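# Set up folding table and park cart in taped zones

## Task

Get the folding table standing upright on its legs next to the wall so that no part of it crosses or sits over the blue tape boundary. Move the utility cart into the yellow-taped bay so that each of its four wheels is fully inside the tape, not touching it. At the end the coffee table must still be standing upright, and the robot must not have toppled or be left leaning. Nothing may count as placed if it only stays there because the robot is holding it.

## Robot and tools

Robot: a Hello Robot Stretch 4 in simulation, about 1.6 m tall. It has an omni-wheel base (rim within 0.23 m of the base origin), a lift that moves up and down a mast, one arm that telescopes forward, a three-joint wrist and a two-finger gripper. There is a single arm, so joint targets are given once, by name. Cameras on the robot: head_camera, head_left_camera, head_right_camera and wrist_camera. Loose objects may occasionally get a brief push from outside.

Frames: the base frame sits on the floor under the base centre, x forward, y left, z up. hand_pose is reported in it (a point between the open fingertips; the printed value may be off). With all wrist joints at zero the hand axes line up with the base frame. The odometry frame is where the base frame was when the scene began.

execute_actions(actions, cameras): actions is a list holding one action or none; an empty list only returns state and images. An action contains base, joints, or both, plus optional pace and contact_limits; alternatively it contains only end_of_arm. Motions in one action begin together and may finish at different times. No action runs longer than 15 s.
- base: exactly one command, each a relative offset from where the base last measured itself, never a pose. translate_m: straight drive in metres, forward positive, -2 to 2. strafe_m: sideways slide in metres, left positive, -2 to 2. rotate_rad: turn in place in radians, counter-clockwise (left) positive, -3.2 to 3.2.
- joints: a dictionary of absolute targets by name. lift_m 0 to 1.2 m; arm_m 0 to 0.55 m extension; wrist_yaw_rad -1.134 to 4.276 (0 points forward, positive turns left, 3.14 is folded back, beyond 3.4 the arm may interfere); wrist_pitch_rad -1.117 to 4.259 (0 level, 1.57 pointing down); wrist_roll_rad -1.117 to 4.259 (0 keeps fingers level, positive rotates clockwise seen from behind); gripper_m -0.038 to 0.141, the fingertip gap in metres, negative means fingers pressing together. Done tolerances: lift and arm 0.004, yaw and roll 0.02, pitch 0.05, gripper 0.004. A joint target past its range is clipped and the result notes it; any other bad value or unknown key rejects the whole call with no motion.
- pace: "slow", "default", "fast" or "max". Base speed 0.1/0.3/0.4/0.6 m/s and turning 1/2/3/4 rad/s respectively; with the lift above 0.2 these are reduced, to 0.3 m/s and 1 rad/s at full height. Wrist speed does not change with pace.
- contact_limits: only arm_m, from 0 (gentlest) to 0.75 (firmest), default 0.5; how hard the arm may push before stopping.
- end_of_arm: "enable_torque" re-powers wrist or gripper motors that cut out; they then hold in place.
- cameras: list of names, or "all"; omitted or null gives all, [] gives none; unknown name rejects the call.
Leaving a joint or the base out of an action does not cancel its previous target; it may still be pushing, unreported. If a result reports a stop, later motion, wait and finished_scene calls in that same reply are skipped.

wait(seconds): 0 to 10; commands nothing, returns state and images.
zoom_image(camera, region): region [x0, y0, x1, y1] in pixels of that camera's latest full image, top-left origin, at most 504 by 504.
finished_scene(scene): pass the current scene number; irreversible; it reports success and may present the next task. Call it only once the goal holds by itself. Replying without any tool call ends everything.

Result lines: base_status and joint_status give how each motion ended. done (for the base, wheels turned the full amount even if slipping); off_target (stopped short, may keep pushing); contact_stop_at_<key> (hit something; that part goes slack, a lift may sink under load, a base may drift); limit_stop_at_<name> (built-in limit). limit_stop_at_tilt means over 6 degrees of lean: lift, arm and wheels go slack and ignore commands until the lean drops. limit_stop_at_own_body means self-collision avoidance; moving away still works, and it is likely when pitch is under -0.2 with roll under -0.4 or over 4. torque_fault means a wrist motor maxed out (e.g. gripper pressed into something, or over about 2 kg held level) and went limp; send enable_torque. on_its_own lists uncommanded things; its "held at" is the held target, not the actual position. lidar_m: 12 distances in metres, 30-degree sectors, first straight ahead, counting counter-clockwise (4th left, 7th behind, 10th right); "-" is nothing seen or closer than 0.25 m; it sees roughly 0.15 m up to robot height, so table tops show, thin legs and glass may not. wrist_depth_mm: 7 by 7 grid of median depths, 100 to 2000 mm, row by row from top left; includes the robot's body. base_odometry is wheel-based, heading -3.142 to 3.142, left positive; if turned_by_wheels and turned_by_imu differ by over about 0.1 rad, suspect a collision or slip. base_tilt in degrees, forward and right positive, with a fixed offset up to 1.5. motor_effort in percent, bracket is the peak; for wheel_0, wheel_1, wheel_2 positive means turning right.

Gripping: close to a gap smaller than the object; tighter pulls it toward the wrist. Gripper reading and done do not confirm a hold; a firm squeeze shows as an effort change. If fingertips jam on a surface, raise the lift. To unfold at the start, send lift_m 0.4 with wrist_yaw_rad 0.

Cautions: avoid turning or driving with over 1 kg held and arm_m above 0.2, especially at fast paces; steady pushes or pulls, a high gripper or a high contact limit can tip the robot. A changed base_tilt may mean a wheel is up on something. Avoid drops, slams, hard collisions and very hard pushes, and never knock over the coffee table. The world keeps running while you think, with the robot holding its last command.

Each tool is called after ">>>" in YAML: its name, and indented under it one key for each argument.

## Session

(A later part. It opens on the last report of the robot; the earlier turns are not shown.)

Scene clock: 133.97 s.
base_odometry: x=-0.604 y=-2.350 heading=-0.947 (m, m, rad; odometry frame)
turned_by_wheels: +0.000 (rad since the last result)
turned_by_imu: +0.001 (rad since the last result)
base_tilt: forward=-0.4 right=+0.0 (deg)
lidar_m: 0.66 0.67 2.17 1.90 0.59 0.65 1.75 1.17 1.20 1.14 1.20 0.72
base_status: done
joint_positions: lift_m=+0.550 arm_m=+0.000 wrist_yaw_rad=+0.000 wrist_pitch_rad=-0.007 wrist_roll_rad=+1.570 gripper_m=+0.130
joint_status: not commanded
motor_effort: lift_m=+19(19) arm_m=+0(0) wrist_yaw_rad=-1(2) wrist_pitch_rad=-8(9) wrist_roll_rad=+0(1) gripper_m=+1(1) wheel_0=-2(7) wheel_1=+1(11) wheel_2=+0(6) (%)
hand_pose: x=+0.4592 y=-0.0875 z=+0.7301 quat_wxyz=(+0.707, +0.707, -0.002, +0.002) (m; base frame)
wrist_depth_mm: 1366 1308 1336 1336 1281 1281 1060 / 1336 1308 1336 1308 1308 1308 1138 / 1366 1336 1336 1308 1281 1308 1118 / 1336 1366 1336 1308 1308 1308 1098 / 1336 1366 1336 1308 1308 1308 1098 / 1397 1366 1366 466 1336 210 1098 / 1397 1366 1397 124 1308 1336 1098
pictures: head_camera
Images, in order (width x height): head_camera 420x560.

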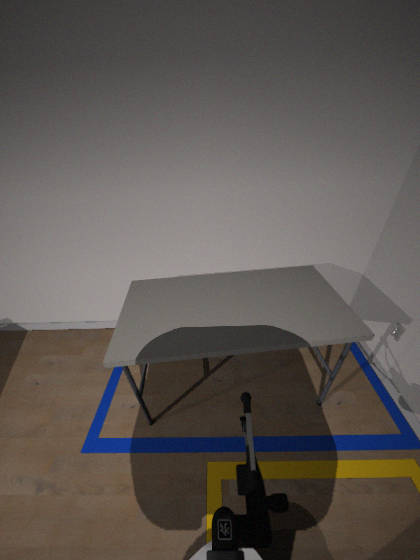

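>>> execute_actions:
  actions:
    - {"base":{"strafe_m":0.5}}
  cameras: []

>>> execute_actions:
  actions:
    - {"base":{"translate_m":0.21}}
  cameras: []

>>> execute_actions:
  actions:
    - {"joints":{"gripper_m":-0.02}}
  cameras: []

>>> execute_actions:
  actions:
    - {"base":{"translate_m":0.1},"pace":"slow"}
  cameras: []

>>> execute_actions:
  actions:
    - {"joints":{"gripper_m":0.13}}
  cameras: []

>>> execute_actions:
  actions:
    - {"base":{"translate_m":-0.25}}
  cameras: ["head_camera"]

>>> execute_actions:
  actions:
    - {"base":{"rotate_rad":1.55},"joints":{"wrist_roll_rad":0,"lift_m":0.51}}
  cameras: []

>>> execute_actions:
  actions:
    - {"base":{"translate_m":0.6}}
  cameras: ["head_camera","wrist_camera"]

Scene clock: 146.60 s.
base_odometry: x=-0.198 y=-2.058 heading=-0.947 (m, m, rad; odometry frame)
turned_by_wheels: +0.000 (rad since the last result)
turned_by_imu: +0.000 (rad since the last result)
base_tilt: forward=-0.3 right=+0.0 (deg)
lidar_m: 0.62 1.58 1.62 1.39 0.57 0.39 0.39 1.48 1.54 1.64 1.00 0.67
base_status: done
joint_positions: lift_m=+0.550 arm_m=+0.000 wrist_yaw_rad=+0.000 wrist_pitch_rad=-0.007 wrist_roll_rad=+1.570 gripper_m=+0.130
joint_status: not commanded
motor_effort: lift_m=+19(19) arm_m=+0(0) wrist_yaw_rad=-1(1) wrist_pitch_rad=-8(9) wrist_roll_rad=+0(1) gripper_m=+1(1) wheel_0=-2(7) wheel_1=+3(13) wheel_2=+0(1) (%)
hand_pose: x=+0.4592 y=-0.0875 z=+0.7301 quat_wxyz=(+0.707, +0.707, -0.002, +0.002) (m; base frame)
wrist_depth_mm: 1336 1281 1308 1281 1308 1281 1138 / 1336 1336 1308 1308 1281 1281 1138 / 1366 1336 1308 1308 1308 1308 1118 / 1336 1308 1336 1336 1308 1308 1118 / 1366 1336 1336 1336 960 917 946 / 1397 1336 1308 1397 1281 211 1078 / 1366 1336 1366 124 1281 1336 1098
pictures: none
No camera images: the call's "cameras" was empty. Leave "cameras" out to get every camera's image.

Scene clock: 148.70 s.
base_odometry: x=-0.076 y=-2.229 heading=-0.947 (m, m, rad; odometry frame)
turned_by_wheels: +0.000 (rad since the last result)
turned_by_imu: +0.000 (rad since the last result)
base_tilt: forward=-0.5 right=+0.1 (deg)
lidar_m: 0.42 1.35 1.88 1.41 3.22 0.61 0.60 1.63 1.70 1.64 0.67 0.45
base_status: done
joint_positions: lift_m=+0.550 arm_m=+0.000 wrist_yaw_rad=+0.000 wrist_pitch_rad=-0.007 wrist_roll_rad=+1.570 gripper_m=+0.130
joint_status: not commanded
motor_effort: lift_m=+19(19) arm_m=+0(0) wrist_yaw_rad=-1(1) wrist_pitch_rad=-8(9) wrist_roll_rad=-1(0) gripper_m=-1(1) wheel_0=+3(8) wheel_1=+4(6) wheel_2=-3(10) (%)
hand_pose: x=+0.4592 y=-0.0875 z=+0.7301 quat_wxyz=(+0.707, +0.707, -0.002, +0.002) (m; base frame)
wrist_depth_mm: 1118 1118 1098 222 1078 1060 1060 / 1098 1118 1098 220 1098 1098 1078 / 1118 1118 1098 217 1078 1098 1060 / 1138 1118 1118 216 1118 1118 1078 / 1118 1118 1118 213 1098 1098 1025 / 1160 1138 1118 212 246 211 1025 / 1160 1138 1138 124 1118 1098 1008
pictures: none
No camera images: the call's "cameras" was empty. Leave "cameras" out to get every camera's image.

Scene clock: 151.03 s.
base_odometry: x=-0.076 y=-2.229 heading=-0.947 (m, m, rad; odometry frame)
turned_by_wheels: +0.000 (rad since the last result)
turned_by_imu: -0.001 (rad since the last result)
base_tilt: forward=-0.3 right=+0.1 (deg)
lidar_m: 0.44 1.36 1.89 1.39 3.22 0.62 0.61 1.62 1.72 1.63 0.65 0.44
base_status: not commanded
joint_positions: lift_m=+0.550 arm_m=+0.000 wrist_yaw_rad=+0.001 wrist_pitch_rad=-0.005 wrist_roll_rad=+1.570 gripper_m=-0.019
joint_status: all done
motor_effort: lift_m=+19(19) arm_m=+0(0) wrist_yaw_rad=-4(7) wrist_pitch_rad=-13(13) wrist_roll_rad=+0(0) gripper_m=-22(21) wheel_0=+3(4) wheel_1=+4(4) wheel_2=-3(3) (%)
hand_pose: x=+0.4593 y=-0.0873 z=+0.7295 quat_wxyz=(+0.707, +0.707, -0.002, +0.002) (m; base frame)
wrist_depth_mm: 1118 1098 1118 213 1098 1078 1060 / 1118 1098 1118 211 1098 1078 1060 / 1118 1118 1098 210 1098 1078 1078 / 1138 1118 1118 208 1118 1078 1078 / 1138 1118 1118 205 1078 1098 1008 / 1160 1138 182 203 185 1098 1060 / 1160 1160 1118 129 241 236 1025
pictures: none
No camera images: the call's "cameras" was empty. Leave "cameras" out to get every camera's image.

Scene clock: 153.30 s.
base_odometry: x=-0.017 y=-2.310 heading=-0.947 (m, m, rad; odometry frame)
turned_by_wheels: +0.000 (rad since the last result)
turned_by_imu: +0.000 (rad since the last result)
base_tilt: forward=-0.5 right=+0.1 (deg)
lidar_m: 0.46 1.24 1.72 1.42 1.79 0.71 0.70 1.69 1.71 1.64 0.64 0.45
base_status: done
joint_positions: lift_m=+0.550 arm_m=+0.000 wrist_yaw_rad=+0.000 wrist_pitch_rad=-0.005 wrist_roll_rad=+1.570 gripper_m=-0.020
joint_status: not commanded
motor_effort: lift_m=+19(19) arm_m=+0(0) wrist_yaw_rad=-1(3) wrist_pitch_rad=-12(14) wrist_roll_rad=-1(0) gripper_m=-18(21) wheel_0=+6(11) wheel_1=+5(9) wheel_2=-7(7) (%)
hand_pose: x=+0.4592 y=-0.0875 z=+0.7297 quat_wxyz=(+0.707, +0.707, -0.002, +0.002) (m; base frame)
wrist_depth_mm: 1025 1008 991 203 991 960 960 / 1025 1008 1008 203 991 960 976 / 1025 1025 1008 203 976 991 976 / 1008 1042 1008 204 991 991 976 / 1042 1042 1008 203 1008 991 842 / 1042 1042 181 203 186 991 976 / 1025 1025 1025 129 1008 1025 960
pictures: none
No camera images: the call's "cameras" was empty. Leave "cameras" out to get every camera's image.

Scene clock: 155.63 s.
base_odometry: x=-0.017 y=-2.310 heading=-0.947 (m, m, rad; odometry frame)
turned_by_wheels: +0.000 (rad since the last result)
turned_by_imu: -0.001 (rad since the last result)
base_tilt: forward=-0.5 right=+0.1 (deg)
lidar_m: 0.45 1.26 1.74 1.44 1.80 0.71 0.70 1.70 1.71 1.64 0.63 0.46
base_status: not commanded
joint_positions: lift_m=+0.550 arm_m=+0.000 wrist_yaw_rad=-0.001 wrist_pitch_rad=-0.007 wrist_roll_rad=+1.570 gripper_m=+0.130
joint_status: all done
motor_effort: lift_m=+19(19) arm_m=+0(0) wrist_yaw_rad=+0(0) wrist_pitch_rad=-9(13) wrist_roll_rad=-1(1) gripper_m=+0(18) wheel_0=+5(6) wheel_1=+5(5) wheel_2=-7(7) (%)
hand_pose: x=+0.4592 y=-0.0876 z=+0.7300 quat_wxyz=(+0.707, +0.707, -0.003, +0.002) (m; base frame)
wrist_depth_mm: 1008 1008 1008 210 976 976 960 / 1008 1008 991 211 976 991 976 / 1025 1008 1008 211 991 991 976 / 1042 1025 1008 211 991 976 976 / 1025 1042 1025 211 1008 1008 960 / 1042 1042 1025 211 247 211 976 / 1042 1042 1042 124 1008 1008 991
pictures: none
No camera images: the call's "cameras" was empty. Leave "cameras" out to get every camera's image.

Scene clock: 157.93 s.
base_odometry: x=-0.163 y=-2.107 heading=-0.947 (m, m, rad; odometry frame)
turned_by_wheels: +0.000 (rad since the last result)
turned_by_imu: -0.001 (rad since the last result)
base_tilt: forward=-0.5 right=-0.1 (deg)
lidar_m: 0.67 1.52 1.65 1.41 0.66 0.47 0.45 1.52 1.65 1.63 0.98 0.72
base_status: done
joint_positions: lift_m=+0.550 arm_m=+0.000 wrist_yaw_rad=+0.000 wrist_pitch_rad=-0.007 wrist_roll_rad=+1.570 gripper_m=+0.130
joint_status: not commanded
motor_effort: lift_m=+19(19) arm_m=+0(0) wrist_yaw_rad=-1(1) wrist_pitch_rad=-9(9) wrist_roll_rad=+0(0) gripper_m=+0(0) wheel_0=-3(10) wheel_1=-3(4) wheel_2=+3(15) (%)
hand_pose: x=+0.4592 y=-0.0875 z=+0.7301 quat_wxyz=(+0.707, +0.707, -0.003, +0.002) (m; base frame)
wrist_depth_mm: 1281 1281 1255 1229 1229 1229 1118 / 1281 1281 1255 1229 1255 1229 1118 / 1281 1281 1255 1255 1255 1255 1138 / 1308 1281 1255 1255 1255 1229 1098 / 1308 1281 1281 1025 991 500 960 / 1281 1308 1281 1281 1281 210 1118 / 1308 1281 1308 124 1255 1255 1078
pictures: head_camera
Images, in order (width x height): head_camera 420x560.

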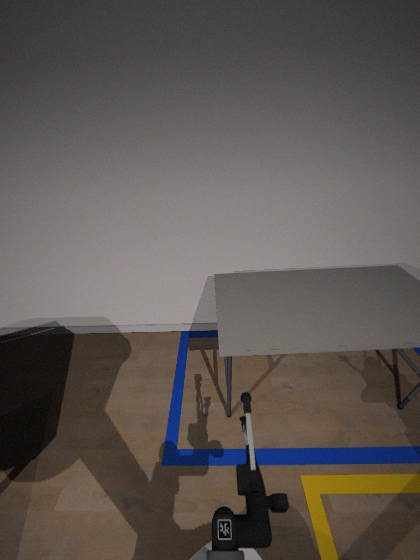

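Scene clock: 159.97 s.
base_odometry: x=-0.163 y=-2.107 heading=+0.602 (m, m, rad; odometry frame)
turned_by_wheels: +1.549 (rad since the last result)
turned_by_imu: +1.575 (rad since the last result)
base_tilt: forward=-0.3 right=+0.1 (deg)
lidar_m: 1.41 0.65 0.45 0.42 1.52 1.66 1.65 1.02 0.71 0.67 1.49 1.66
base_status: done
joint_positions: lift_m=+0.510 arm_m=+0.000 wrist_yaw_rad=+0.000 wrist_pitch_rad=-0.007 wrist_roll_rad=+0.000 gripper_m=+0.130
joint_status: all done
motor_effort: lift_m=+16(16) arm_m=+0(0) wrist_yaw_rad=-1(1) wrist_pitch_rad=-8(8) wrist_roll_rad=-1(8) gripper_m=+1(2) wheel_0=-3(10) wheel_1=-5(9) wheel_2=-4(14) (%)
hand_pose: x=+0.4592 y=-0.0875 z=+0.6904 quat_wxyz=(+1.000, +0.000, -0.003, +0.000) (m; base frame)
wrist_depth_mm: - - - - - - - / - - - - - - - / - - - - - - - / - - - - - - - / - - - 1708 1808 - - / - - 1229 1756 1537 211 - / 1537 1499 1537 125 1464 1499 1661
pictures: none
No camera images: the call's "cameras" was empty. Leave "cameras" out to get every camera's image.

Scene clock: 163.47 s.
base_odometry: x=+0.331 y=-1.767 heading=+0.602 (m, m, rad; odometry frame)
turned_by_wheels: +0.000 (rad since the last result)
turned_by_imu: -0.001 (rad since the last result)
base_tilt: forward=-0.5 right=+0.0 (deg)
lidar_m: 0.79 2.54 2.38 0.45 0.47 0.67 2.23 1.00 0.88 1.43 1.51 0.98
base_status: done
joint_positions: lift_m=+0.510 arm_m=+0.000 wrist_yaw_rad=+0.000 wrist_pitch_rad=-0.007 wrist_roll_rad=+0.000 gripper_m=+0.130
joint_status: not commanded
motor_effort: lift_m=+16(16) arm_m=+0(0) wrist_yaw_rad=-2(1) wrist_pitch_rad=-8(8) wrist_roll_rad=-1(1) gripper_m=+0(1) wheel_0=+2(8) wheel_1=+3(7) wheel_2=-2(10) (%)
hand_pose: x=+0.4592 y=-0.0875 z=+0.6904 quat_wxyz=(+1.000, +0.000, -0.003, +0.000) (m; base frame)
wrist_depth_mm: - - - - - - - / - - - - - - - / - - 603 640 707 778 - / - - - - - - - / - - 1060 1182 1182 - - / - - 597 668 699 211 - / 1537 1499 621 125 1430 1430 1618
pictures: head_camera, wrist_camera
Images, in order (width x height): head_camera 420x560, wrist_camera 616x392.

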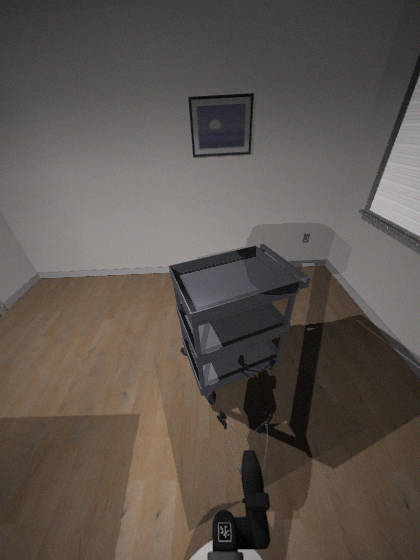

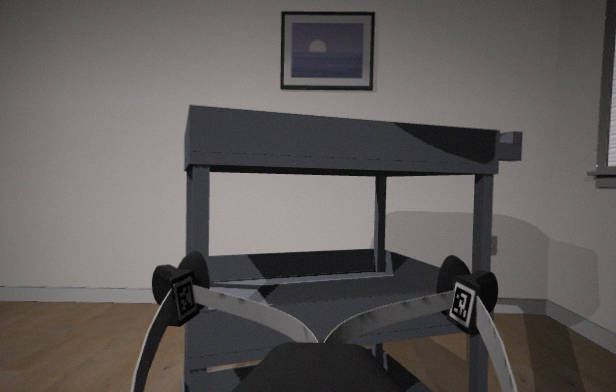

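>>> execute_actions:
  actions:
    - {"base":{"translate_m":0.2}}
  cameras: []

>>> execute_actions:
  actions:
    - {"base":{"strafe_m":0.2}}
  cameras: []

>>> execute_actions:
  actions:
    - {"base":{"translate_m":0.2}}
  cameras: ["wrist_camera"]

>>> execute_actions:
  actions:
    - {"joints":{"gripper_m":-0.02}}
  cameras: []

>>> execute_actions:
  actions:
    - {"base":{"strafe_m":-0.25},"pace":"slow"}
  cameras: []

>>> execute_actions:
  actions:
    - {"base":{"translate_m":-0.75},"pace":"slow"}
  cameras: ["head_camera"]

Scene clock: 173.23 s.
base_odometry: x=+0.496 y=-1.654 heading=+0.603 (m, m, rad; odometry frame)
turned_by_wheels: +0.000 (rad since the last result)
turned_by_imu: -0.001 (rad since the last result)
base_tilt: forward=-0.4 right=+0.2 (deg)
lidar_m: 0.58 0.99 2.37 1.06 0.51 0.65 2.45 1.03 1.10 1.42 1.49 0.75
base_status: done
joint_positions: lift_m=+0.510 arm_m=+0.000 wrist_yaw_rad=+0.000 wrist_pitch_rad=-0.007 wrist_roll_rad=+0.000 gripper_m=+0.130
joint_status: not commanded
motor_effort: lift_m=+16(16) arm_m=+0(0) wrist_yaw_rad=-2(2) wrist_pitch_rad=-7(7) wrist_roll_rad=-1(1) gripper_m=+0(1) wheel_0=+4(6) wheel_1=+5(7) wheel_2=-3(8) (%)
hand_pose: x=+0.4592 y=-0.0875 z=+0.6904 quat_wxyz=(+1.000, +0.000, -0.003, +0.000) (m; base frame)
wrist_depth_mm: - - - - - - - / - 392 413 462 - - - / - 394 413 449 484 530 585 / - - - - - - 1863 / - - - - - - 1921 / - 399 699 831 723 212 1921 / 1499 569 569 125 504 539 1537
pictures: none
No camera images: the call's "cameras" was empty. Leave "cameras" out to get every camera's image.

Scene clock: 175.17 s.
base_odometry: x=+0.382 y=-1.489 heading=+0.603 (m, m, rad; odometry frame)
turned_by_wheels: +0.000 (rad since the last result)
turned_by_imu: +0.000 (rad since the last result)
base_tilt: forward=-0.5 right=+0.0 (deg)
lidar_m: 0.60 2.36 2.18 1.08 0.35 0.38 2.46 1.23 1.19 1.63 1.68 0.63
base_status: done
joint_positions: lift_m=+0.510 arm_m=+0.000 wrist_yaw_rad=+0.000 wrist_pitch_rad=-0.007 wrist_roll_rad=+0.000 gripper_m=+0.130
joint_status: not commanded
motor_effort: lift_m=+16(16) arm_m=+0(0) wrist_yaw_rad=-2(1) wrist_pitch_rad=-9(8) wrist_roll_rad=-1(2) gripper_m=+1(1) wheel_0=+0(13) wheel_1=+2(10) wheel_2=+0(2) (%)
hand_pose: x=+0.4592 y=-0.0875 z=+0.6904 quat_wxyz=(+1.000, +0.000, -0.003, +0.000) (m; base frame)
wrist_depth_mm: - - - - - - 1983 / - - - 439 399 - - / - - - 397 399 433 473 / - - - - - - - / - - - - - - - / - - 741 392 715 213 778 / 1576 1537 1537 125 585 449 500
pictures: none
No camera images: the call's "cameras" was empty. Leave "cameras" out to get every camera's image.

Scene clock: 177.23 s.
base_odometry: x=+0.547 y=-1.376 heading=+0.603 (m, m, rad; odometry frame)
turned_by_wheels: +0.000 (rad since the last result)
turned_by_imu: +0.000 (rad since the last result)
base_tilt: forward=-0.6 right=+0.1 (deg)
lidar_m: 0.40 2.13 2.17 1.97 0.68 0.52 1.08 1.33 1.38 1.62 0.89 0.42
base_status: done
joint_positions: lift_m=+0.510 arm_m=+0.000 wrist_yaw_rad=+0.000 wrist_pitch_rad=-0.007 wrist_roll_rad=+0.000 gripper_m=+0.130
joint_status: not commanded
motor_effort: lift_m=+16(16) arm_m=+0(0) wrist_yaw_rad=-1(1) wrist_pitch_rad=-8(7) wrist_roll_rad=+0(0) gripper_m=+0(0) wheel_0=+2(9) wheel_1=+5(11) wheel_2=-5(10) (%)
hand_pose: x=+0.4592 y=-0.0875 z=+0.6904 quat_wxyz=(+1.000, +0.000, -0.003, +0.000) (m; base frame)
wrist_depth_mm: 1863 1863 1863 173 182 200 216 / 1921 1863 1863 174 183 200 218 / 1921 1921 517 185 223 220 225 / 1863 1863 1921 185 1921 1863 1863 / 1921 1921 1863 185 1921 1863 1921 / 1983 1921 585 182 699 212 732 / 1576 1464 627 125 580 559 603
pictures: wrist_camera
Images, in order (width x height): wrist_camera 616x392.

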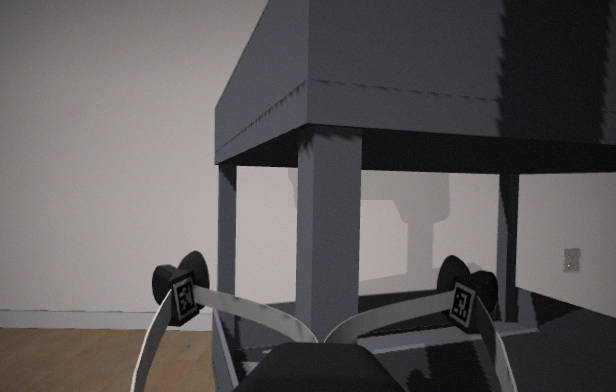

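Scene clock: 179.57 s.
base_odometry: x=+0.547 y=-1.376 heading=+0.603 (m, m, rad; odometry frame)
turned_by_wheels: +0.000 (rad since the last result)
turned_by_imu: -0.001 (rad since the last result)
base_tilt: forward=-0.4 right=+0.1 (deg)
lidar_m: 0.39 2.15 2.14 1.98 0.67 0.51 1.09 1.32 1.39 1.62 0.87 0.43
base_status: not commanded
joint_positions: lift_m=+0.510 arm_m=+0.000 wrist_yaw_rad=-0.001 wrist_pitch_rad=-0.007 wrist_roll_rad=+0.000 gripper_m=-0.020
joint_status: all done
motor_effort: lift_m=+16(16) arm_m=+0(0) wrist_yaw_rad=+0(5) wrist_pitch_rad=-9(9) wrist_roll_rad=-2(1) gripper_m=-11(12) wheel_0=+1(2) wheel_1=+5(5) wheel_2=-4(5) (%)
hand_pose: x=+0.4592 y=-0.0877 z=+0.6904 quat_wxyz=(+1.000, +0.000, -0.003, +0.000) (m; base frame)
wrist_depth_mm: 1921 1863 1863 166 173 191 208 / 1921 1921 1863 167 175 192 210 / 1863 1863 504 174 221 218 217 / 1921 1863 1921 175 1983 1863 1863 / 1921 1921 1863 176 1863 1863 1863 / 1983 1921 184 177 184 768 741 / 1537 1464 580 120 585 521 597
pictures: none
No camera images: the call's "cameras" was empty. Leave "cameras" out to get every camera's image.

Scene clock: 183.23 s.
base_odometry: x=+0.688 y=-1.581 heading=+0.603 (m, m, rad; odometry frame)
turned_by_wheels: +0.000 (rad since the last result)
turned_by_imu: -0.001 (rad since the last result)
base_tilt: forward=-0.5 right=+0.1 (deg)
lidar_m: 0.38 0.77 2.42 1.93 0.69 0.75 2.64 1.17 1.40 1.37 1.44 0.41
base_status: done
joint_positions: lift_m=+0.510 arm_m=+0.000 wrist_yaw_rad=+0.003 wrist_pitch_rad=-0.008 wrist_roll_rad=+0.000 gripper_m=-0.020
joint_status: not commanded
motor_effort: lift_m=+16(16) arm_m=+0(0) wrist_yaw_rad=-10(25) wrist_pitch_rad=-5(8) wrist_roll_rad=-1(1) gripper_m=-9(13) wheel_0=+7(12) wheel_1=-4(7) wheel_2=+0(4) (%)
hand_pose: x=+0.4595 y=-0.0867 z=+0.6906 quat_wxyz=(+1.000, +0.000, -0.004, +0.001) (m; base frame)
wrist_depth_mm: 1921 1863 226 162 182 228 1808 / 1863 418 226 163 183 230 309 / 1921 477 262 170 225 252 315 / 1983 1921 1863 173 1921 1808 1808 / 1921 1983 1983 174 1863 1863 1863 / 1983 1921 184 173 183 750 1808 / 1576 496 564 121 585 525 580
pictures: none
No camera images: the call's "cameras" was empty. Leave "cameras" out to get every camera's image.

Scene clock: 192.03 s.
base_odometry: x=+0.071 y=-2.006 heading=+0.603 (m, m, rad; odometry frame)
turned_by_wheels: -0.001 (rad since the last result)
turned_by_imu: -0.004 (rad since the last result)
base_tilt: forward=-0.4 right=+0.1 (deg)
lidar_m: 0.36 2.92 0.53 0.50 0.50 1.75 1.90 0.92 0.65 0.86 1.45 0.39
base_status: done
joint_positions: lift_m=+0.510 arm_m=+0.000 wrist_yaw_rad=-0.002 wrist_pitch_rad=-0.007 wrist_roll_rad=+0.000 gripper_m=-0.020
joint_status: not commanded
motor_effort: lift_m=+16(16) arm_m=+0(0) wrist_yaw_rad=+4(14) wrist_pitch_rad=-8(7) wrist_roll_rad=+1(1) gripper_m=-10(13) wheel_0=-7(8) wheel_1=-6(10) wheel_2=+7(14) (%)
hand_pose: x=+0.4591 y=-0.0880 z=+0.6904 quat_wxyz=(+1.000, +0.000, -0.003, -0.001) (m; base frame)
wrist_depth_mm: - - 254 162 178 214 279 / - - 255 163 180 217 263 / - - 304 173 221 234 278 / - - - 174 - - 1983 / - - - 175 - - - / - - 185 176 181 732 1756 / 1537 1366 539 122 585 525 591
pictures: head_camera
Images, in order (width x height): head_camera 420x560.

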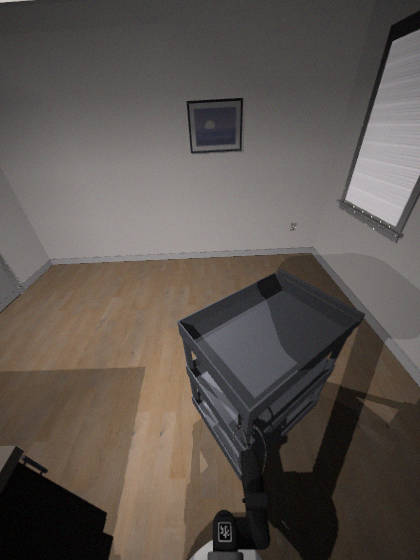

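>>> execute_actions:
  actions:
    - {"base":{"strafe_m":0.15},"pace":"slow"}
  cameras: []

>>> execute_actions:
  actions:
    - {"base":{"translate_m":-0.6},"pace":"slow"}
  cameras: ["head_camera"]

Scene clock: 198.57 s.
base_odometry: x=-0.014 y=-1.883 heading=+0.602 (m, m, rad; odometry frame)
turned_by_wheels: +0.000 (rad since the last result)
turned_by_imu: -0.002 (rad since the last result)
base_tilt: forward=-0.5 right=+0.1 (deg)
lidar_m: 0.40 2.94 0.36 0.34 0.36 1.64 1.90 1.12 0.83 0.88 0.76 0.40
base_status: done
joint_positions: lift_m=+0.510 arm_m=+0.000 wrist_yaw_rad=-0.004 wrist_pitch_rad=-0.007 wrist_roll_rad=+0.000 gripper_m=-0.020
joint_status: not commanded
motor_effort: lift_m=+16(16) arm_m=+0(0) wrist_yaw_rad=+10(19) wrist_pitch_rad=-7(8) wrist_roll_rad=-1(0) gripper_m=-7(11) wheel_0=-7(11) wheel_1=+4(9) wheel_2=+0(1) (%)
hand_pose: x=+0.4589 y=-0.0887 z=+0.6904 quat_wxyz=(+1.000, +0.000, -0.004, -0.002) (m; base frame)
wrist_depth_mm: - - - 158 165 179 193 / - - - 159 166 180 193 / - - 591 167 222 220 216 / - - - 167 - - - / - - - 168 - - - / - - 574 169 181 759 741 / 1537 1464 569 120 574 525 597
pictures: none
No camera images: the call's "cameras" was empty. Leave "cameras" out to get every camera's image.

Scene clock: 205.83 s.
base_odometry: x=-0.508 y=-2.223 heading=+0.602 (m, m, rad; odometry frame)
turned_by_wheels: +0.000 (rad since the last result)
turned_by_imu: -0.002 (rad since the last result)
base_tilt: forward=-0.4 right=-0.1 (deg)
lidar_m: 0.39 0.49 0.45 1.06 1.22 1.39 1.31 1.19 0.82 0.78 0.81 0.44
base_status: done
joint_positions: lift_m=+0.510 arm_m=+0.000 wrist_yaw_rad=+0.001 wrist_pitch_rad=-0.007 wrist_roll_rad=+0.000 gripper_m=-0.020
joint_status: not commanded
motor_effort: lift_m=+16(16) arm_m=+0(0) wrist_yaw_rad=-5(16) wrist_pitch_rad=-7(8) wrist_roll_rad=-1(1) gripper_m=-11(12) wheel_0=-6(10) wheel_1=-6(8) wheel_2=+8(17) (%)
hand_pose: x=+0.4594 y=-0.0870 z=+0.6904 quat_wxyz=(+1.000, +0.000, -0.004, +0.001) (m; base frame)
wrist_depth_mm: - 290 207 164 194 - - / 421 279 208 165 196 304 - / 452 312 241 174 224 334 1983 / 554 - - 176 - - - / 549 - - 178 - - - / 554 - 184 179 186 707 - / 496 512 574 127 580 427 1576
pictures: head_camera
Images, in order (width x height): head_camera 420x560.

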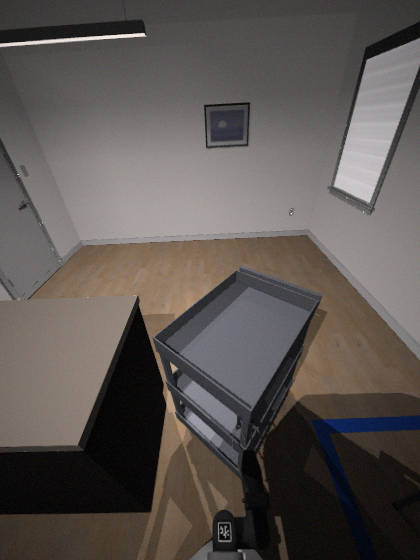

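>>> execute_actions:
  actions:
    - {"base":{"strafe_m":-0.1},"pace":"slow"}
  cameras: []

>>> execute_actions:
  actions:
    - {"base":{"translate_m":-0.75},"pace":"slow"}
  cameras: []

>>> execute_actions:
  actions:
    - {"base":{"translate_m":-0.29},"pace":"slow"}
  cameras: ["head_camera","head_left_camera"]

Scene clock: 214.27 s.
base_odometry: x=-0.452 y=-2.305 heading=+0.602 (m, m, rad; odometry frame)
turned_by_wheels: +0.000 (rad since the last result)
turned_by_imu: -0.001 (rad since the last result)
base_tilt: forward=-0.4 right=+0.0 (deg)
lidar_m: 0.38 0.52 0.53 1.11 1.30 1.38 1.30 1.05 0.74 0.68 0.70 0.46
base_status: done
joint_positions: lift_m=+0.510 arm_m=+0.000 wrist_yaw_rad=+0.002 wrist_pitch_rad=-0.007 wrist_roll_rad=+0.000 gripper_m=-0.020
joint_status: not commanded
motor_effort: lift_m=+16(16) arm_m=+0(0) wrist_yaw_rad=-8(20) wrist_pitch_rad=-7(7) wrist_roll_rad=-1(0) gripper_m=-10(11) wheel_0=+8(14) wheel_1=-3(11) wheel_2=+0(12) (%)
hand_pose: x=+0.4594 y=-0.0868 z=+0.6905 quat_wxyz=(+1.000, +0.000, -0.004, +0.001) (m; base frame)
wrist_depth_mm: 300 228 190 161 209 - - / 290 229 190 162 212 - - / 314 256 244 169 257 500 - / - - - 174 - - - / - - - 174 - - - / - - 185 171 183 1983 - / 488 525 569 121 585 442 1576
pictures: none
No camera images: the call's "cameras" was empty. Leave "cameras" out to get every camera's image.

Scene clock: 223.07 s.
base_odometry: x=-1.069 y=-2.730 heading=+0.602 (m, m, rad; odometry frame)
turned_by_wheels: +0.000 (rad since the last result)
turned_by_imu: -0.003 (rad since the last result)
base_tilt: forward=-0.5 right=+0.0 (deg)
lidar_m: 0.36 0.42 1.47 1.09 0.82 0.59 0.54 0.58 0.78 0.72 0.76 1.00
base_status: done
joint_positions: lift_m=+0.510 arm_m=+0.000 wrist_yaw_rad=+0.002 wrist_pitch_rad=-0.007 wrist_roll_rad=+0.000 gripper_m=-0.020
joint_status: not commanded
motor_effort: lift_m=+16(16) arm_m=+0(0) wrist_yaw_rad=-7(16) wrist_pitch_rad=-7(7) wrist_roll_rad=+0(0) gripper_m=-10(12) wheel_0=-4(10) wheel_1=-5(7) wheel_2=+7(10) (%)
hand_pose: x=+0.4594 y=-0.0869 z=+0.6904 quat_wxyz=(+1.000, +0.000, -0.004, +0.001) (m; base frame)
wrist_depth_mm: 187 177 167 158 - - - / 189 178 168 159 - - - / 267 253 242 164 - - - / 842 1118 - 166 - - - / 866 1078 - 167 - - - / 854 732 184 168 183 - - / 512 535 554 130 1618 1397 1618
pictures: none
No camera images: the call's "cameras" was empty. Leave "cameras" out to get every camera's image.

Scene clock: 227.23 s.
base_odometry: x=-1.308 y=-2.894 heading=+0.602 (m, m, rad; odometry frame)
turned_by_wheels: +0.000 (rad since the last result)
turned_by_imu: -0.001 (rad since the last result)
base_tilt: forward=-0.4 right=+0.0 (deg)
lidar_m: 0.37 0.40 1.19 1.10 0.38 0.27 0.26 0.28 0.38 0.79 0.77 1.00
base_status: done
joint_positions: lift_m=+0.510 arm_m=+0.000 wrist_yaw_rad=+0.003 wrist_pitch_rad=-0.007 wrist_roll_rad=+0.000 gripper_m=-0.020
joint_status: not commanded
motor_effort: lift_m=+16(16) arm_m=+0(0) wrist_yaw_rad=-11(12) wrist_pitch_rad=-7(8) wrist_roll_rad=-1(0) gripper_m=-12(12) wheel_0=-3(10) wheel_1=-4(9) wheel_2=+8(12) (%)
hand_pose: x=+0.4595 y=-0.0865 z=+0.6904 quat_wxyz=(+1.000, +0.000, -0.004, +0.002) (m; base frame)
wrist_depth_mm: 172 167 162 157 - - - / 172 167 163 158 - - - / 268 253 242 164 - - - / 1138 1138 - 166 - - - / 1138 1160 - 166 - - - / 1182 750 185 167 185 - - / 535 539 569 128 1618 1430 1576
pictures: head_camera, head_left_camera
Images, in order (width x height): head_camera 420x560, head_left_camera 420x672.

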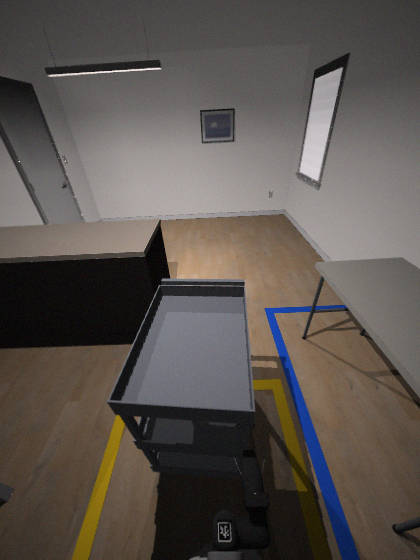

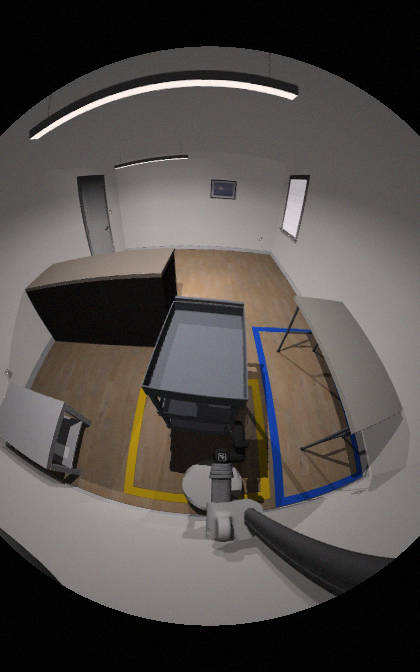

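>>> execute_actions:
  actions:
    - {"joints":{"gripper_m":0.13}}
  cameras: []

>>> execute_actions:
  actions:
    - {"joints":{"wrist_pitch_rad":1.57},"pace":"slow"}
  cameras: ["head_camera"]

>>> execute_actions:
  actions:
    - {"base":{"strafe_m":-0.44}}
  cameras: []

>>> execute_actions:
  actions:
    - {"base":{"translate_m":1.6}}
  cameras: []

>>> execute_actions:
  actions:
    - {"base":{"rotate_rad":3.09}}
  cameras: ["head_camera"]

Scene clock: 235.70 s.
base_odometry: x=-1.308 y=-2.894 heading=+0.602 (m, m, rad; odometry frame)
turned_by_wheels: +0.000 (rad since the last result)
turned_by_imu: -0.002 (rad since the last result)
base_tilt: forward=-0.5 right=+0.1 (deg)
lidar_m: 0.37 0.40 1.17 1.09 0.40 0.27 0.25 0.27 0.36 0.78 0.76 0.99
base_status: not commanded
joint_positions: lift_m=+0.510 arm_m=+0.000 wrist_yaw_rad=+0.001 wrist_pitch_rad=-0.007 wrist_roll_rad=+0.000 gripper_m=+0.130
joint_status: all done
motor_effort: lift_m=+16(16) arm_m=+0(0) wrist_yaw_rad=-3(11) wrist_pitch_rad=-7(7) wrist_roll_rad=-1(0) gripper_m=+1(10) wheel_0=-3(3) wheel_1=-4(4) wheel_2=+7(8) (%)
hand_pose: x=+0.4593 y=-0.0873 z=+0.6905 quat_wxyz=(+1.000, +0.000, -0.004, +0.000) (m; base frame)
wrist_depth_mm: 172 167 163 159 - - - / 173 169 164 160 - - - / 268 254 242 166 - - - / 1160 1138 - 167 - - - / 1138 1160 - 168 - - - / 1160 715 699 168 1921 213 1983 / 535 554 569 125 1618 1499 1537
pictures: none
No camera images: the call's "cameras" was empty. Leave "cameras" out to get every camera's image.

Scene clock: 237.00 s.
torque_fault: wrist_pitch_rad switched itself off since the last result.
base_odometry: x=-1.308 y=-2.894 heading=+0.602 (m, m, rad; odometry frame)
turned_by_wheels: +0.000 (rad since the last result)
turned_by_imu: -0.001 (rad since the last result)
base_tilt: forward=-0.6 right=+0.1 (deg)
lidar_m: 0.35 0.36 1.14 1.09 0.39 0.27 0.26 0.27 0.37 0.81 0.74 0.36
base_status: not commanded
joint_positions: lift_m=+0.510 arm_m=+0.000 wrist_yaw_rad=+0.000 wrist_pitch_rad=+0.553 wrist_roll_rad=+0.001 gripper_m=+0.130
joint_status: wrist_pitch_rad torque_fault (moved +0.560 of +1.577)
on_its_own: wrist_pitch_rad is off since a torque_fault, until you send "end_of_arm": "enable_torque" (your +1.570 is given up)
motor_effort: lift_m=+15(16) arm_m=+0(0) wrist_yaw_rad=-1(4) wrist_pitch_rad=+0(98) wrist_roll_rad=-1(33) gripper_m=+1(0) wheel_0=-3(3) wheel_1=-3(4) wheel_2=+5(7) (%)
hand_pose: x=+0.4162 y=-0.0875 z=+0.5370 quat_wxyz=(+0.962, +0.000, +0.273, +0.000) (m; base frame)
wrist_depth_mm: 1060 1042 - 113 - - - / 603 707 715 122 - - 1921 / 512 539 544 133 1618 1661 1618 / 424 424 421 148 1281 1255 1255 / 345 345 345 167 1025 1042 1042 / 211 215 194 180 854 212 878 / 230 216 206 125 768 750 759
pictures: head_camera
Images, in order (width x height): head_camera 420x560.

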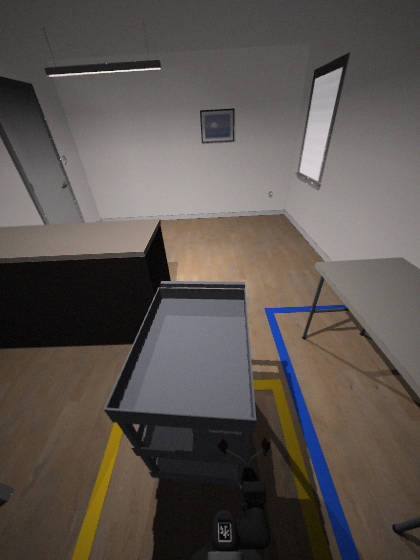

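not run: a stop came earlier in this reply.

not run: a stop came earlier in this reply.

not run: a stop came earlier in this reply.

>>> execute_actions:
  actions:
    - {"end_of_arm":"enable_torque"}
  cameras: []

>>> execute_actions:
  actions:
    - {"joints":{"wrist_pitch_rad":0}}
  cameras: []

>>> execute_actions:
  actions:
    - {"joints":{"arm_m":0.22},"pace":"slow"}
  cameras: []

>>> execute_actions:
  actions:
    - {"joints":{"arm_m":0}}
  cameras: ["head_camera"]

>>> execute_actions:
  actions:
    - {"base":{"strafe_m":-0.44}}
  cameras: []

>>> execute_actions:
  actions:
    - {"base":{"translate_m":1.8},"joints":{"wrist_pitch_rad":1.57}}
  cameras: []

>>> execute_actions:
  actions:
    - {"base":{"rotate_rad":3.09}}
  cameras: ["head_camera"]

Scene clock: 245.10 s.
base_odometry: x=-1.308 y=-2.894 heading=+0.602 (m, m, rad; odometry frame)
turned_by_wheels: +0.000 (rad since the last result)
turned_by_imu: -0.001 (rad since the last result)
base_tilt: forward=-0.4 right=+0.1 (deg)
lidar_m: 0.35 0.38 1.16 1.11 0.39 0.28 0.26 0.27 0.37 0.79 0.74 0.38
base_status: not commanded
joint_positions: lift_m=+0.510 arm_m=+0.000 wrist_yaw_rad=+0.000 wrist_pitch_rad=+0.553 wrist_roll_rad=+0.001 gripper_m=+0.130
joint_status: not commanded
end_of_arm: enable_torque: each motor that was off is on again
on_its_own: wrist_pitch_rad is held at +0.553, not at your +1.570, since a torque_fault
motor_effort: lift_m=+15(15) arm_m=+0(0) wrist_yaw_rad=-1(1) wrist_pitch_rad=-1(1) wrist_roll_rad=-1(2) gripper_m=+1(1) wheel_0=-3(3) wheel_1=-3(3) wheel_2=+5(4) (%)
hand_pose: x=+0.4162 y=-0.0875 z=+0.5370 quat_wxyz=(+0.962, +0.000, +0.273, +0.000) (m; base frame)
wrist_depth_mm: 1042 1060 - 112 - - - / 603 707 732 122 - - 1983 / 512 539 544 133 1618 1708 1576 / 421 421 424 148 1281 1281 1255 / 345 343 345 167 1042 1042 1042 / 211 215 195 180 809 212 878 / 229 216 206 125 759 741 768
pictures: none
No camera images: the call's "cameras" was empty. Leave "cameras" out to get every camera's image.

Scene clock: 245.97 s.
base_odometry: x=-1.308 y=-2.894 heading=+0.602 (m, m, rad; odometry frame)
turned_by_wheels: +0.000 (rad since the last result)
turned_by_imu: +0.000 (rad since the last result)
base_tilt: forward=-0.5 right=+0.2 (deg)
lidar_m: 0.33 0.37 1.16 1.10 0.40 0.28 0.26 0.27 0.35 0.81 0.75 0.41
base_status: not commanded
joint_positions: lift_m=+0.510 arm_m=+0.000 wrist_yaw_rad=+0.000 wrist_pitch_rad=+0.005 wrist_roll_rad=+0.000 gripper_m=+0.130
joint_status: all done
motor_effort: lift_m=+15(15) arm_m=+0(0) wrist_yaw_rad=-3(4) wrist_pitch_rad=-13(18) wrist_roll_rad=+0(2) gripper_m=+3(0) wheel_0=-3(3) wheel_1=-3(3) wheel_2=+5(4) (%)
hand_pose: x=+0.4593 y=-0.0873 z=+0.6870 quat_wxyz=(+1.000, +0.000, +0.002, +0.000) (m; base frame)
wrist_depth_mm: 146 142 138 134 - - - / 148 143 139 135 - - - / 322 303 287 142 - - - / 1138 1118 - 143 - - 1921 / 1138 1160 - 144 - - - / 1160 668 676 144 - 209 1921 / 521 554 549 121 1537 1464 1618
pictures: none
No camera images: the call's "cameras" was empty. Leave "cameras" out to get every camera's image.

Scene clock: 249.47 s.
base_odometry: x=-1.308 y=-2.894 heading=+0.602 (m, m, rad; odometry frame)
turned_by_wheels: +0.000 (rad since the last result)
turned_by_imu: -0.001 (rad since the last result)
base_tilt: forward=-0.3 right=-0.1 (deg)
lidar_m: 0.56 0.61 1.16 1.11 0.41 0.27 0.25 0.28 0.36 0.80 0.73 0.98
base_status: not commanded
joint_positions: lift_m=+0.510 arm_m=+0.219 wrist_yaw_rad=-0.005 wrist_pitch_rad=+0.001 wrist_roll_rad=+0.000 gripper_m=+0.130
joint_status: all done
motor_effort: lift_m=+15(15) arm_m=+8(9) wrist_yaw_rad=+13(16) wrist_pitch_rad=-3(14) wrist_roll_rad=-2(1) gripper_m=+0(1) wheel_0=-3(3) wheel_1=-4(3) wheel_2=+2(4) (%)
hand_pose: x=+0.6775 y=-0.0889 z=+0.6880 quat_wxyz=(+1.000, +0.000, +0.001, -0.003) (m; base frame)
wrist_depth_mm: 140 135 129 124 - - - / 142 136 130 125 - - - / 310 291 276 132 - - - / 904 1025 - 132 - - - / 904 1042 - 133 - - - / 917 691 224 134 1921 210 - / 521 525 564 121 1537 1537 1537
pictures: none
No camera images: the call's "cameras" was empty. Leave "cameras" out to get every camera's image.

Scene clock: 251.23 s.
base_odometry: x=-1.308 y=-2.894 heading=+0.602 (m, m, rad; odometry frame)
turned_by_wheels: +0.000 (rad since the last result)
turned_by_imu: +0.000 (rad since the last result)
base_tilt: forward=-0.6 right=+0.1 (deg)
lidar_m: 0.55 0.62 1.16 1.09 0.39 0.25 0.25 0.29 0.37 0.81 0.75 1.01
base_status: not commanded
joint_positions: lift_m=+0.510 arm_m=+0.001 wrist_yaw_rad=+0.000 wrist_pitch_rad=+0.003 wrist_roll_rad=+0.000 gripper_m=+0.130
joint_status: all done
motor_effort: lift_m=+15(15) arm_m=-6(7) wrist_yaw_rad=-2(12) wrist_pitch_rad=-7(7) wrist_roll_rad=+1(1) gripper_m=+0(1) wheel_0=-3(3) wheel_1=-3(3) wheel_2=+2(2) (%)
hand_pose: x=+0.4605 y=-0.0874 z=+0.6877 quat_wxyz=(+1.000, +0.000, +0.001, +0.000) (m; base frame)
wrist_depth_mm: - - - - - - - / 389 370 353 340 - - - / 397 379 364 345 - - - / 1138 1138 - - - - - / 1160 1160 1464 991 - - - / 1160 691 683 353 1921 211 1921 / 504 539 559 125 1576 1464 1576
pictures: head_camera
Images, in order (width x height): head_camera 420x560.

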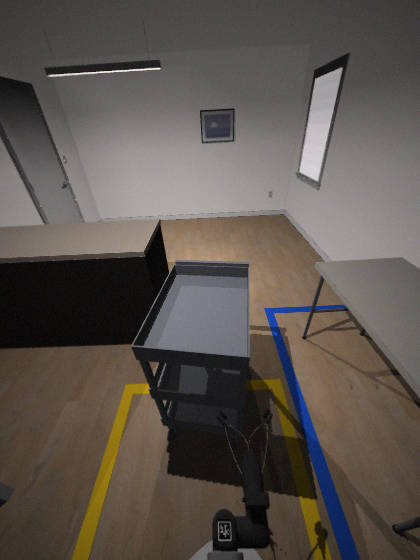

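Scene clock: 254.03 s.
base_odometry: x=-1.059 y=-3.256 heading=+0.602 (m, m, rad; odometry frame)
turned_by_wheels: +0.000 (rad since the last result)
turned_by_imu: -0.002 (rad since the last result)
base_tilt: forward=-0.3 right=+0.0 (deg)
lidar_m: 1.03 0.65 0.84 1.14 0.40 0.27 0.25 0.27 0.35 0.80 0.36 0.39
base_status: done
joint_positions: lift_m=+0.510 arm_m=+0.001 wrist_yaw_rad=+0.000 wrist_pitch_rad=+0.003 wrist_roll_rad=+0.000 gripper_m=+0.130
joint_status: not commanded
motor_effort: lift_m=+15(15) arm_m=-7(7) wrist_yaw_rad=-1(1) wrist_pitch_rad=-7(7) wrist_roll_rad=+0(1) gripper_m=+1(0) wheel_0=+2(13) wheel_1=-3(12) wheel_2=+0(1) (%)
hand_pose: x=+0.4605 y=-0.0874 z=+0.6877 quat_wxyz=(+1.000, +0.000, +0.001, +0.000) (m; base frame)
wrist_depth_mm: - - - - - - 1499 / - - - - - - 1464 / 554 741 - - - - 1499 / 1336 - - - - 585 357 / 1042 - - - - - 1397 / 788 699 1863 - 1863 212 1366 / 544 1229 1537 125 1537 1499 1464
pictures: none
No camera images: the call's "cameras" was empty. Leave "cameras" out to get every camera's image.

Scene clock: 261.53 s.
base_odometry: x=+0.424 y=-2.237 heading=+0.602 (m, m, rad; odometry frame)
turned_by_wheels: +0.000 (rad since the last result)
turned_by_imu: -0.002 (rad since the last result)
base_tilt: forward=-0.5 right=+0.1 (deg)
lidar_m: 2.63 2.75 2.84 0.88 0.76 0.60 1.18 0.48 0.54 1.00 1.04 1.40
base_status: done
joint_positions: lift_m=+0.510 arm_m=+0.001 wrist_yaw_rad=+0.000 wrist_pitch_rad=+1.570 wrist_roll_rad=+0.000 gripper_m=+0.130
joint_status: all done
motor_effort: lift_m=+16(16) arm_m=-6(6) wrist_yaw_rad=-2(1) wrist_pitch_rad=+1(4) wrist_roll_rad=+2(1) gripper_m=+0(2) wheel_0=+2(8) wheel_1=+4(7) wheel_2=-3(16) (%)
hand_pose: x=+0.1723 y=-0.0874 z=+0.3999 quat_wxyz=(+0.707, +0.000, +0.707, +0.000) (m; base frame)
wrist_depth_mm: 634 627 621 621 615 615 603 / 640 634 634 621 615 609 609 / 647 640 640 621 621 609 615 / 640 647 634 634 627 621 615 / 647 449 421 418 621 621 615 / 654 430 421 418 418 212 615 / 654 430 427 125 427 627 621
pictures: none
No camera images: the call's "cameras" was empty. Leave "cameras" out to get every camera's image.

Scene clock: 264.37 s.
base_odometry: x=+0.424 y=-2.237 heading=-2.592 (m, m, rad; odometry frame)
turned_by_wheels: +3.089 (rad since the last result)
turned_by_imu: +3.142 (rad since the last result)
base_tilt: forward=-0.6 right=+0.0 (deg)
lidar_m: 0.96 0.45 0.55 0.98 1.03 1.35 2.66 2.72 2.89 0.89 0.78 0.60
base_status: done
joint_positions: lift_m=+0.510 arm_m=+0.001 wrist_yaw_rad=+0.000 wrist_pitch_rad=+1.570 wrist_roll_rad=+0.000 gripper_m=+0.130
joint_status: not commanded
motor_effort: lift_m=+16(16) arm_m=-6(6) wrist_yaw_rad=-1(3) wrist_pitch_rad=+0(0) wrist_roll_rad=+0(0) gripper_m=+0(1) wheel_0=-4(12) wheel_1=-4(9) wheel_2=-5(7) (%)
hand_pose: x=+0.1723 y=-0.0874 z=+0.3999 quat_wxyz=(+0.707, +0.000, +0.707, +0.000) (m; base frame)
wrist_depth_mm: 634 634 621 621 621 615 597 / 640 627 634 627 615 609 597 / 640 634 634 627 621 609 609 / 654 640 634 627 627 621 609 / 647 452 421 418 627 621 615 / 654 427 418 415 418 200 615 / 661 430 424 125 427 627 621
pictures: head_camera
Images, in order (width x height): head_camera 420x560.

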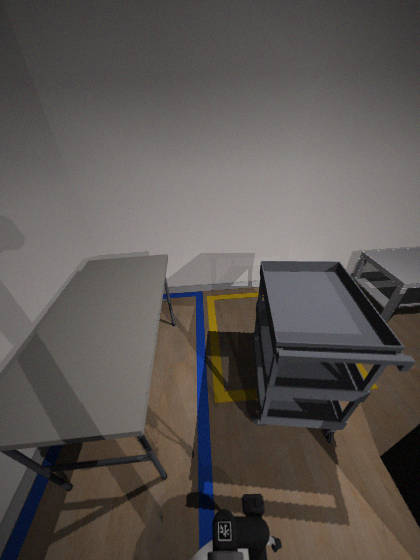

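>>> execute_actions:
  actions:
    - {"base":{"strafe_m":-0.5}}
  cameras: []

>>> execute_actions:
  actions:
    - {"base":{"translate_m":0.6},"pace":"slow"}
  cameras: ["head_camera"]

Scene clock: 270.37 s.
base_odometry: x=+0.163 y=-1.811 heading=-2.592 (m, m, rad; odometry frame)
turned_by_wheels: +0.000 (rad since the last result)
turned_by_imu: -0.003 (rad since the last result)
base_tilt: forward=-0.4 right=+0.0 (deg)
lidar_m: 0.51 0.57 0.83 1.33 1.54 2.07 2.63 2.70 2.34 0.39 0.39 0.53
base_status: done
joint_positions: lift_m=+0.510 arm_m=+0.001 wrist_yaw_rad=+0.000 wrist_pitch_rad=+1.570 wrist_roll_rad=+0.000 gripper_m=+0.130
joint_status: not commanded
motor_effort: lift_m=+16(16) arm_m=-6(6) wrist_yaw_rad=-2(2) wrist_pitch_rad=+0(1) wrist_roll_rad=+0(1) gripper_m=-1(0) wheel_0=+1(9) wheel_1=-3(14) wheel_2=+0(7) (%)
hand_pose: x=+0.1723 y=-0.0874 z=+0.3999 quat_wxyz=(+0.707, +0.000, +0.707, +0.000) (m; base frame)
wrist_depth_mm: 640 634 621 615 615 609 484 / 640 634 634 621 615 609 488 / 647 647 634 627 627 615 492 / 647 640 634 621 627 615 496 / 654 449 421 418 627 621 500 / 668 427 421 415 418 200 508 / 661 427 424 125 424 627 591
pictures: none
No camera images: the call's "cameras" was empty. Leave "cameras" out to get every camera's image.

Scene clock: 277.67 s.
base_odometry: x=-0.348 y=-2.124 heading=-2.592 (m, m, rad; odometry frame)
turned_by_wheels: +0.000 (rad since the last result)
turned_by_imu: -0.002 (rad since the last result)
base_tilt: forward=-0.4 right=+0.1 (deg)
lidar_m: 0.25 0.25 0.26 0.76 1.57 2.10 3.24 0.56 0.39 0.37 0.25 0.25
base_status: done
joint_positions: lift_m=+0.510 arm_m=+0.001 wrist_yaw_rad=+0.000 wrist_pitch_rad=+1.570 wrist_roll_rad=+0.000 gripper_m=+0.130
joint_status: not commanded
motor_effort: lift_m=+16(16) arm_m=-6(6) wrist_yaw_rad=-2(2) wrist_pitch_rad=+2(1) wrist_roll_rad=+0(1) gripper_m=+1(1) wheel_0=+4(9) wheel_1=+6(10) wheel_2=-8(17) (%)
hand_pose: x=+0.1723 y=-0.0874 z=+0.3999 quat_wxyz=(+0.707, +0.000, +0.707, +0.000) (m; base frame)
wrist_depth_mm: 157 156 154 152 151 150 149 / 158 157 155 153 152 151 150 / 158 158 156 154 153 152 151 / 153 158 156 155 154 152 151 / 654 427 115 124 138 152 145 / 654 427 421 418 300 407 - / 654 430 427 125 424 627 627
pictures: head_camera
Images, in order (width x height): head_camera 420x560.

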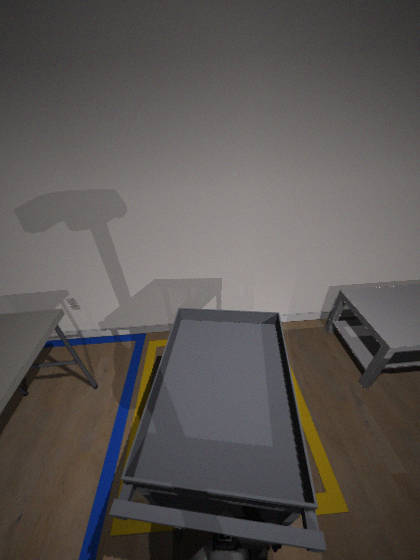

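>>> execute_actions:
  actions:
    - {"base":{"translate_m":0.28},"pace":"slow"}
  cameras: []

>>> execute_actions:
  actions:
    - {"base":{"translate_m":-0.6}}
  cameras: ["head_camera","head_left_camera"]

Scene clock: 284.67 s.
base_odometry: x=-0.587 y=-2.270 heading=-2.592 (m, m, rad; odometry frame)
turned_by_wheels: +0.001 (rad since the last result)
turned_by_imu: -0.002 (rad since the last result)
base_tilt: forward=-0.6 right=+0.0 (deg)
lidar_m: 0.25 0.25 0.85 0.79 0.80 2.13 3.54 0.54 0.52 1.19 0.25 0.25
base_status: done
joint_positions: lift_m=+0.510 arm_m=+0.001 wrist_yaw_rad=+0.000 wrist_pitch_rad=+1.570 wrist_roll_rad=+0.000 gripper_m=+0.130
joint_status: not commanded
motor_effort: lift_m=+16(16) arm_m=-6(6) wrist_yaw_rad=-2(1) wrist_pitch_rad=+0(1) wrist_roll_rad=+0(1) gripper_m=+0(0) wheel_0=+7(7) wheel_1=+6(10) wheel_2=-6(10) (%)
hand_pose: x=+0.1723 y=-0.0874 z=+0.3999 quat_wxyz=(+0.707, +0.000, +0.707, +0.000) (m; base frame)
wrist_depth_mm: 158 156 154 153 151 150 149 / 158 156 155 154 152 151 150 / 159 157 156 154 153 151 151 / 159 158 156 156 389 621 615 / 654 449 424 415 627 621 621 / 661 427 421 421 415 200 615 / 661 427 424 125 421 627 621
pictures: none
No camera images: the call's "cameras" was empty. Leave "cameras" out to get every camera's image.

Scene clock: 288.17 s.
base_odometry: x=-0.075 y=-1.957 heading=-2.592 (m, m, rad; odometry frame)
turned_by_wheels: +0.000 (rad since the last result)
turned_by_imu: -0.001 (rad since the last result)
base_tilt: forward=-0.3 right=+0.0 (deg)
lidar_m: 0.72 1.18 0.81 0.77 1.56 2.06 2.91 2.98 0.40 0.37 0.38 0.78
base_status: done
joint_positions: lift_m=+0.510 arm_m=+0.001 wrist_yaw_rad=+0.000 wrist_pitch_rad=+1.570 wrist_roll_rad=+0.000 gripper_m=+0.130
joint_status: not commanded
motor_effort: lift_m=+16(16) arm_m=-6(6) wrist_yaw_rad=-2(2) wrist_pitch_rad=+1(1) wrist_roll_rad=-1(0) gripper_m=+0(1) wheel_0=-3(10) wheel_1=-3(9) wheel_2=+4(12) (%)
hand_pose: x=+0.1722 y=-0.0874 z=+0.3999 quat_wxyz=(+0.707, +0.000, +0.707, +0.000) (m; base frame)
wrist_depth_mm: 640 627 627 621 609 603 603 / 640 627 634 621 621 609 609 / 640 640 640 621 615 615 609 / 654 640 634 627 627 615 504 / 654 449 421 415 621 615 469 / 654 424 418 415 418 211 477 / 654 430 424 125 427 627 484
pictures: head_camera, head_left_camera
Images, in order (width x height): head_camera 420x560, head_left_camera 420x672.

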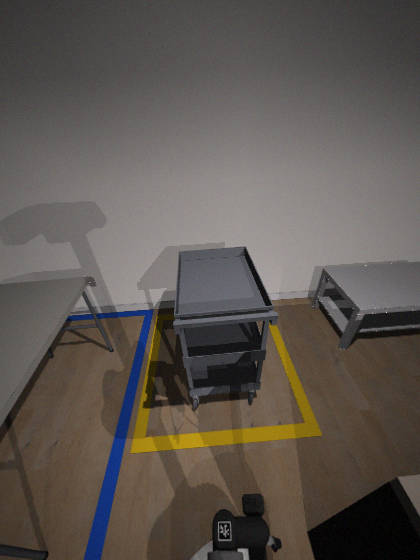

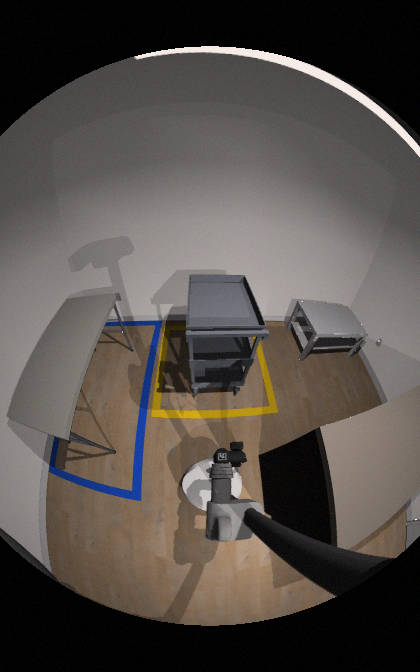

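>>> finished_scene:
  scene: 2

The scene is finished: the task was done.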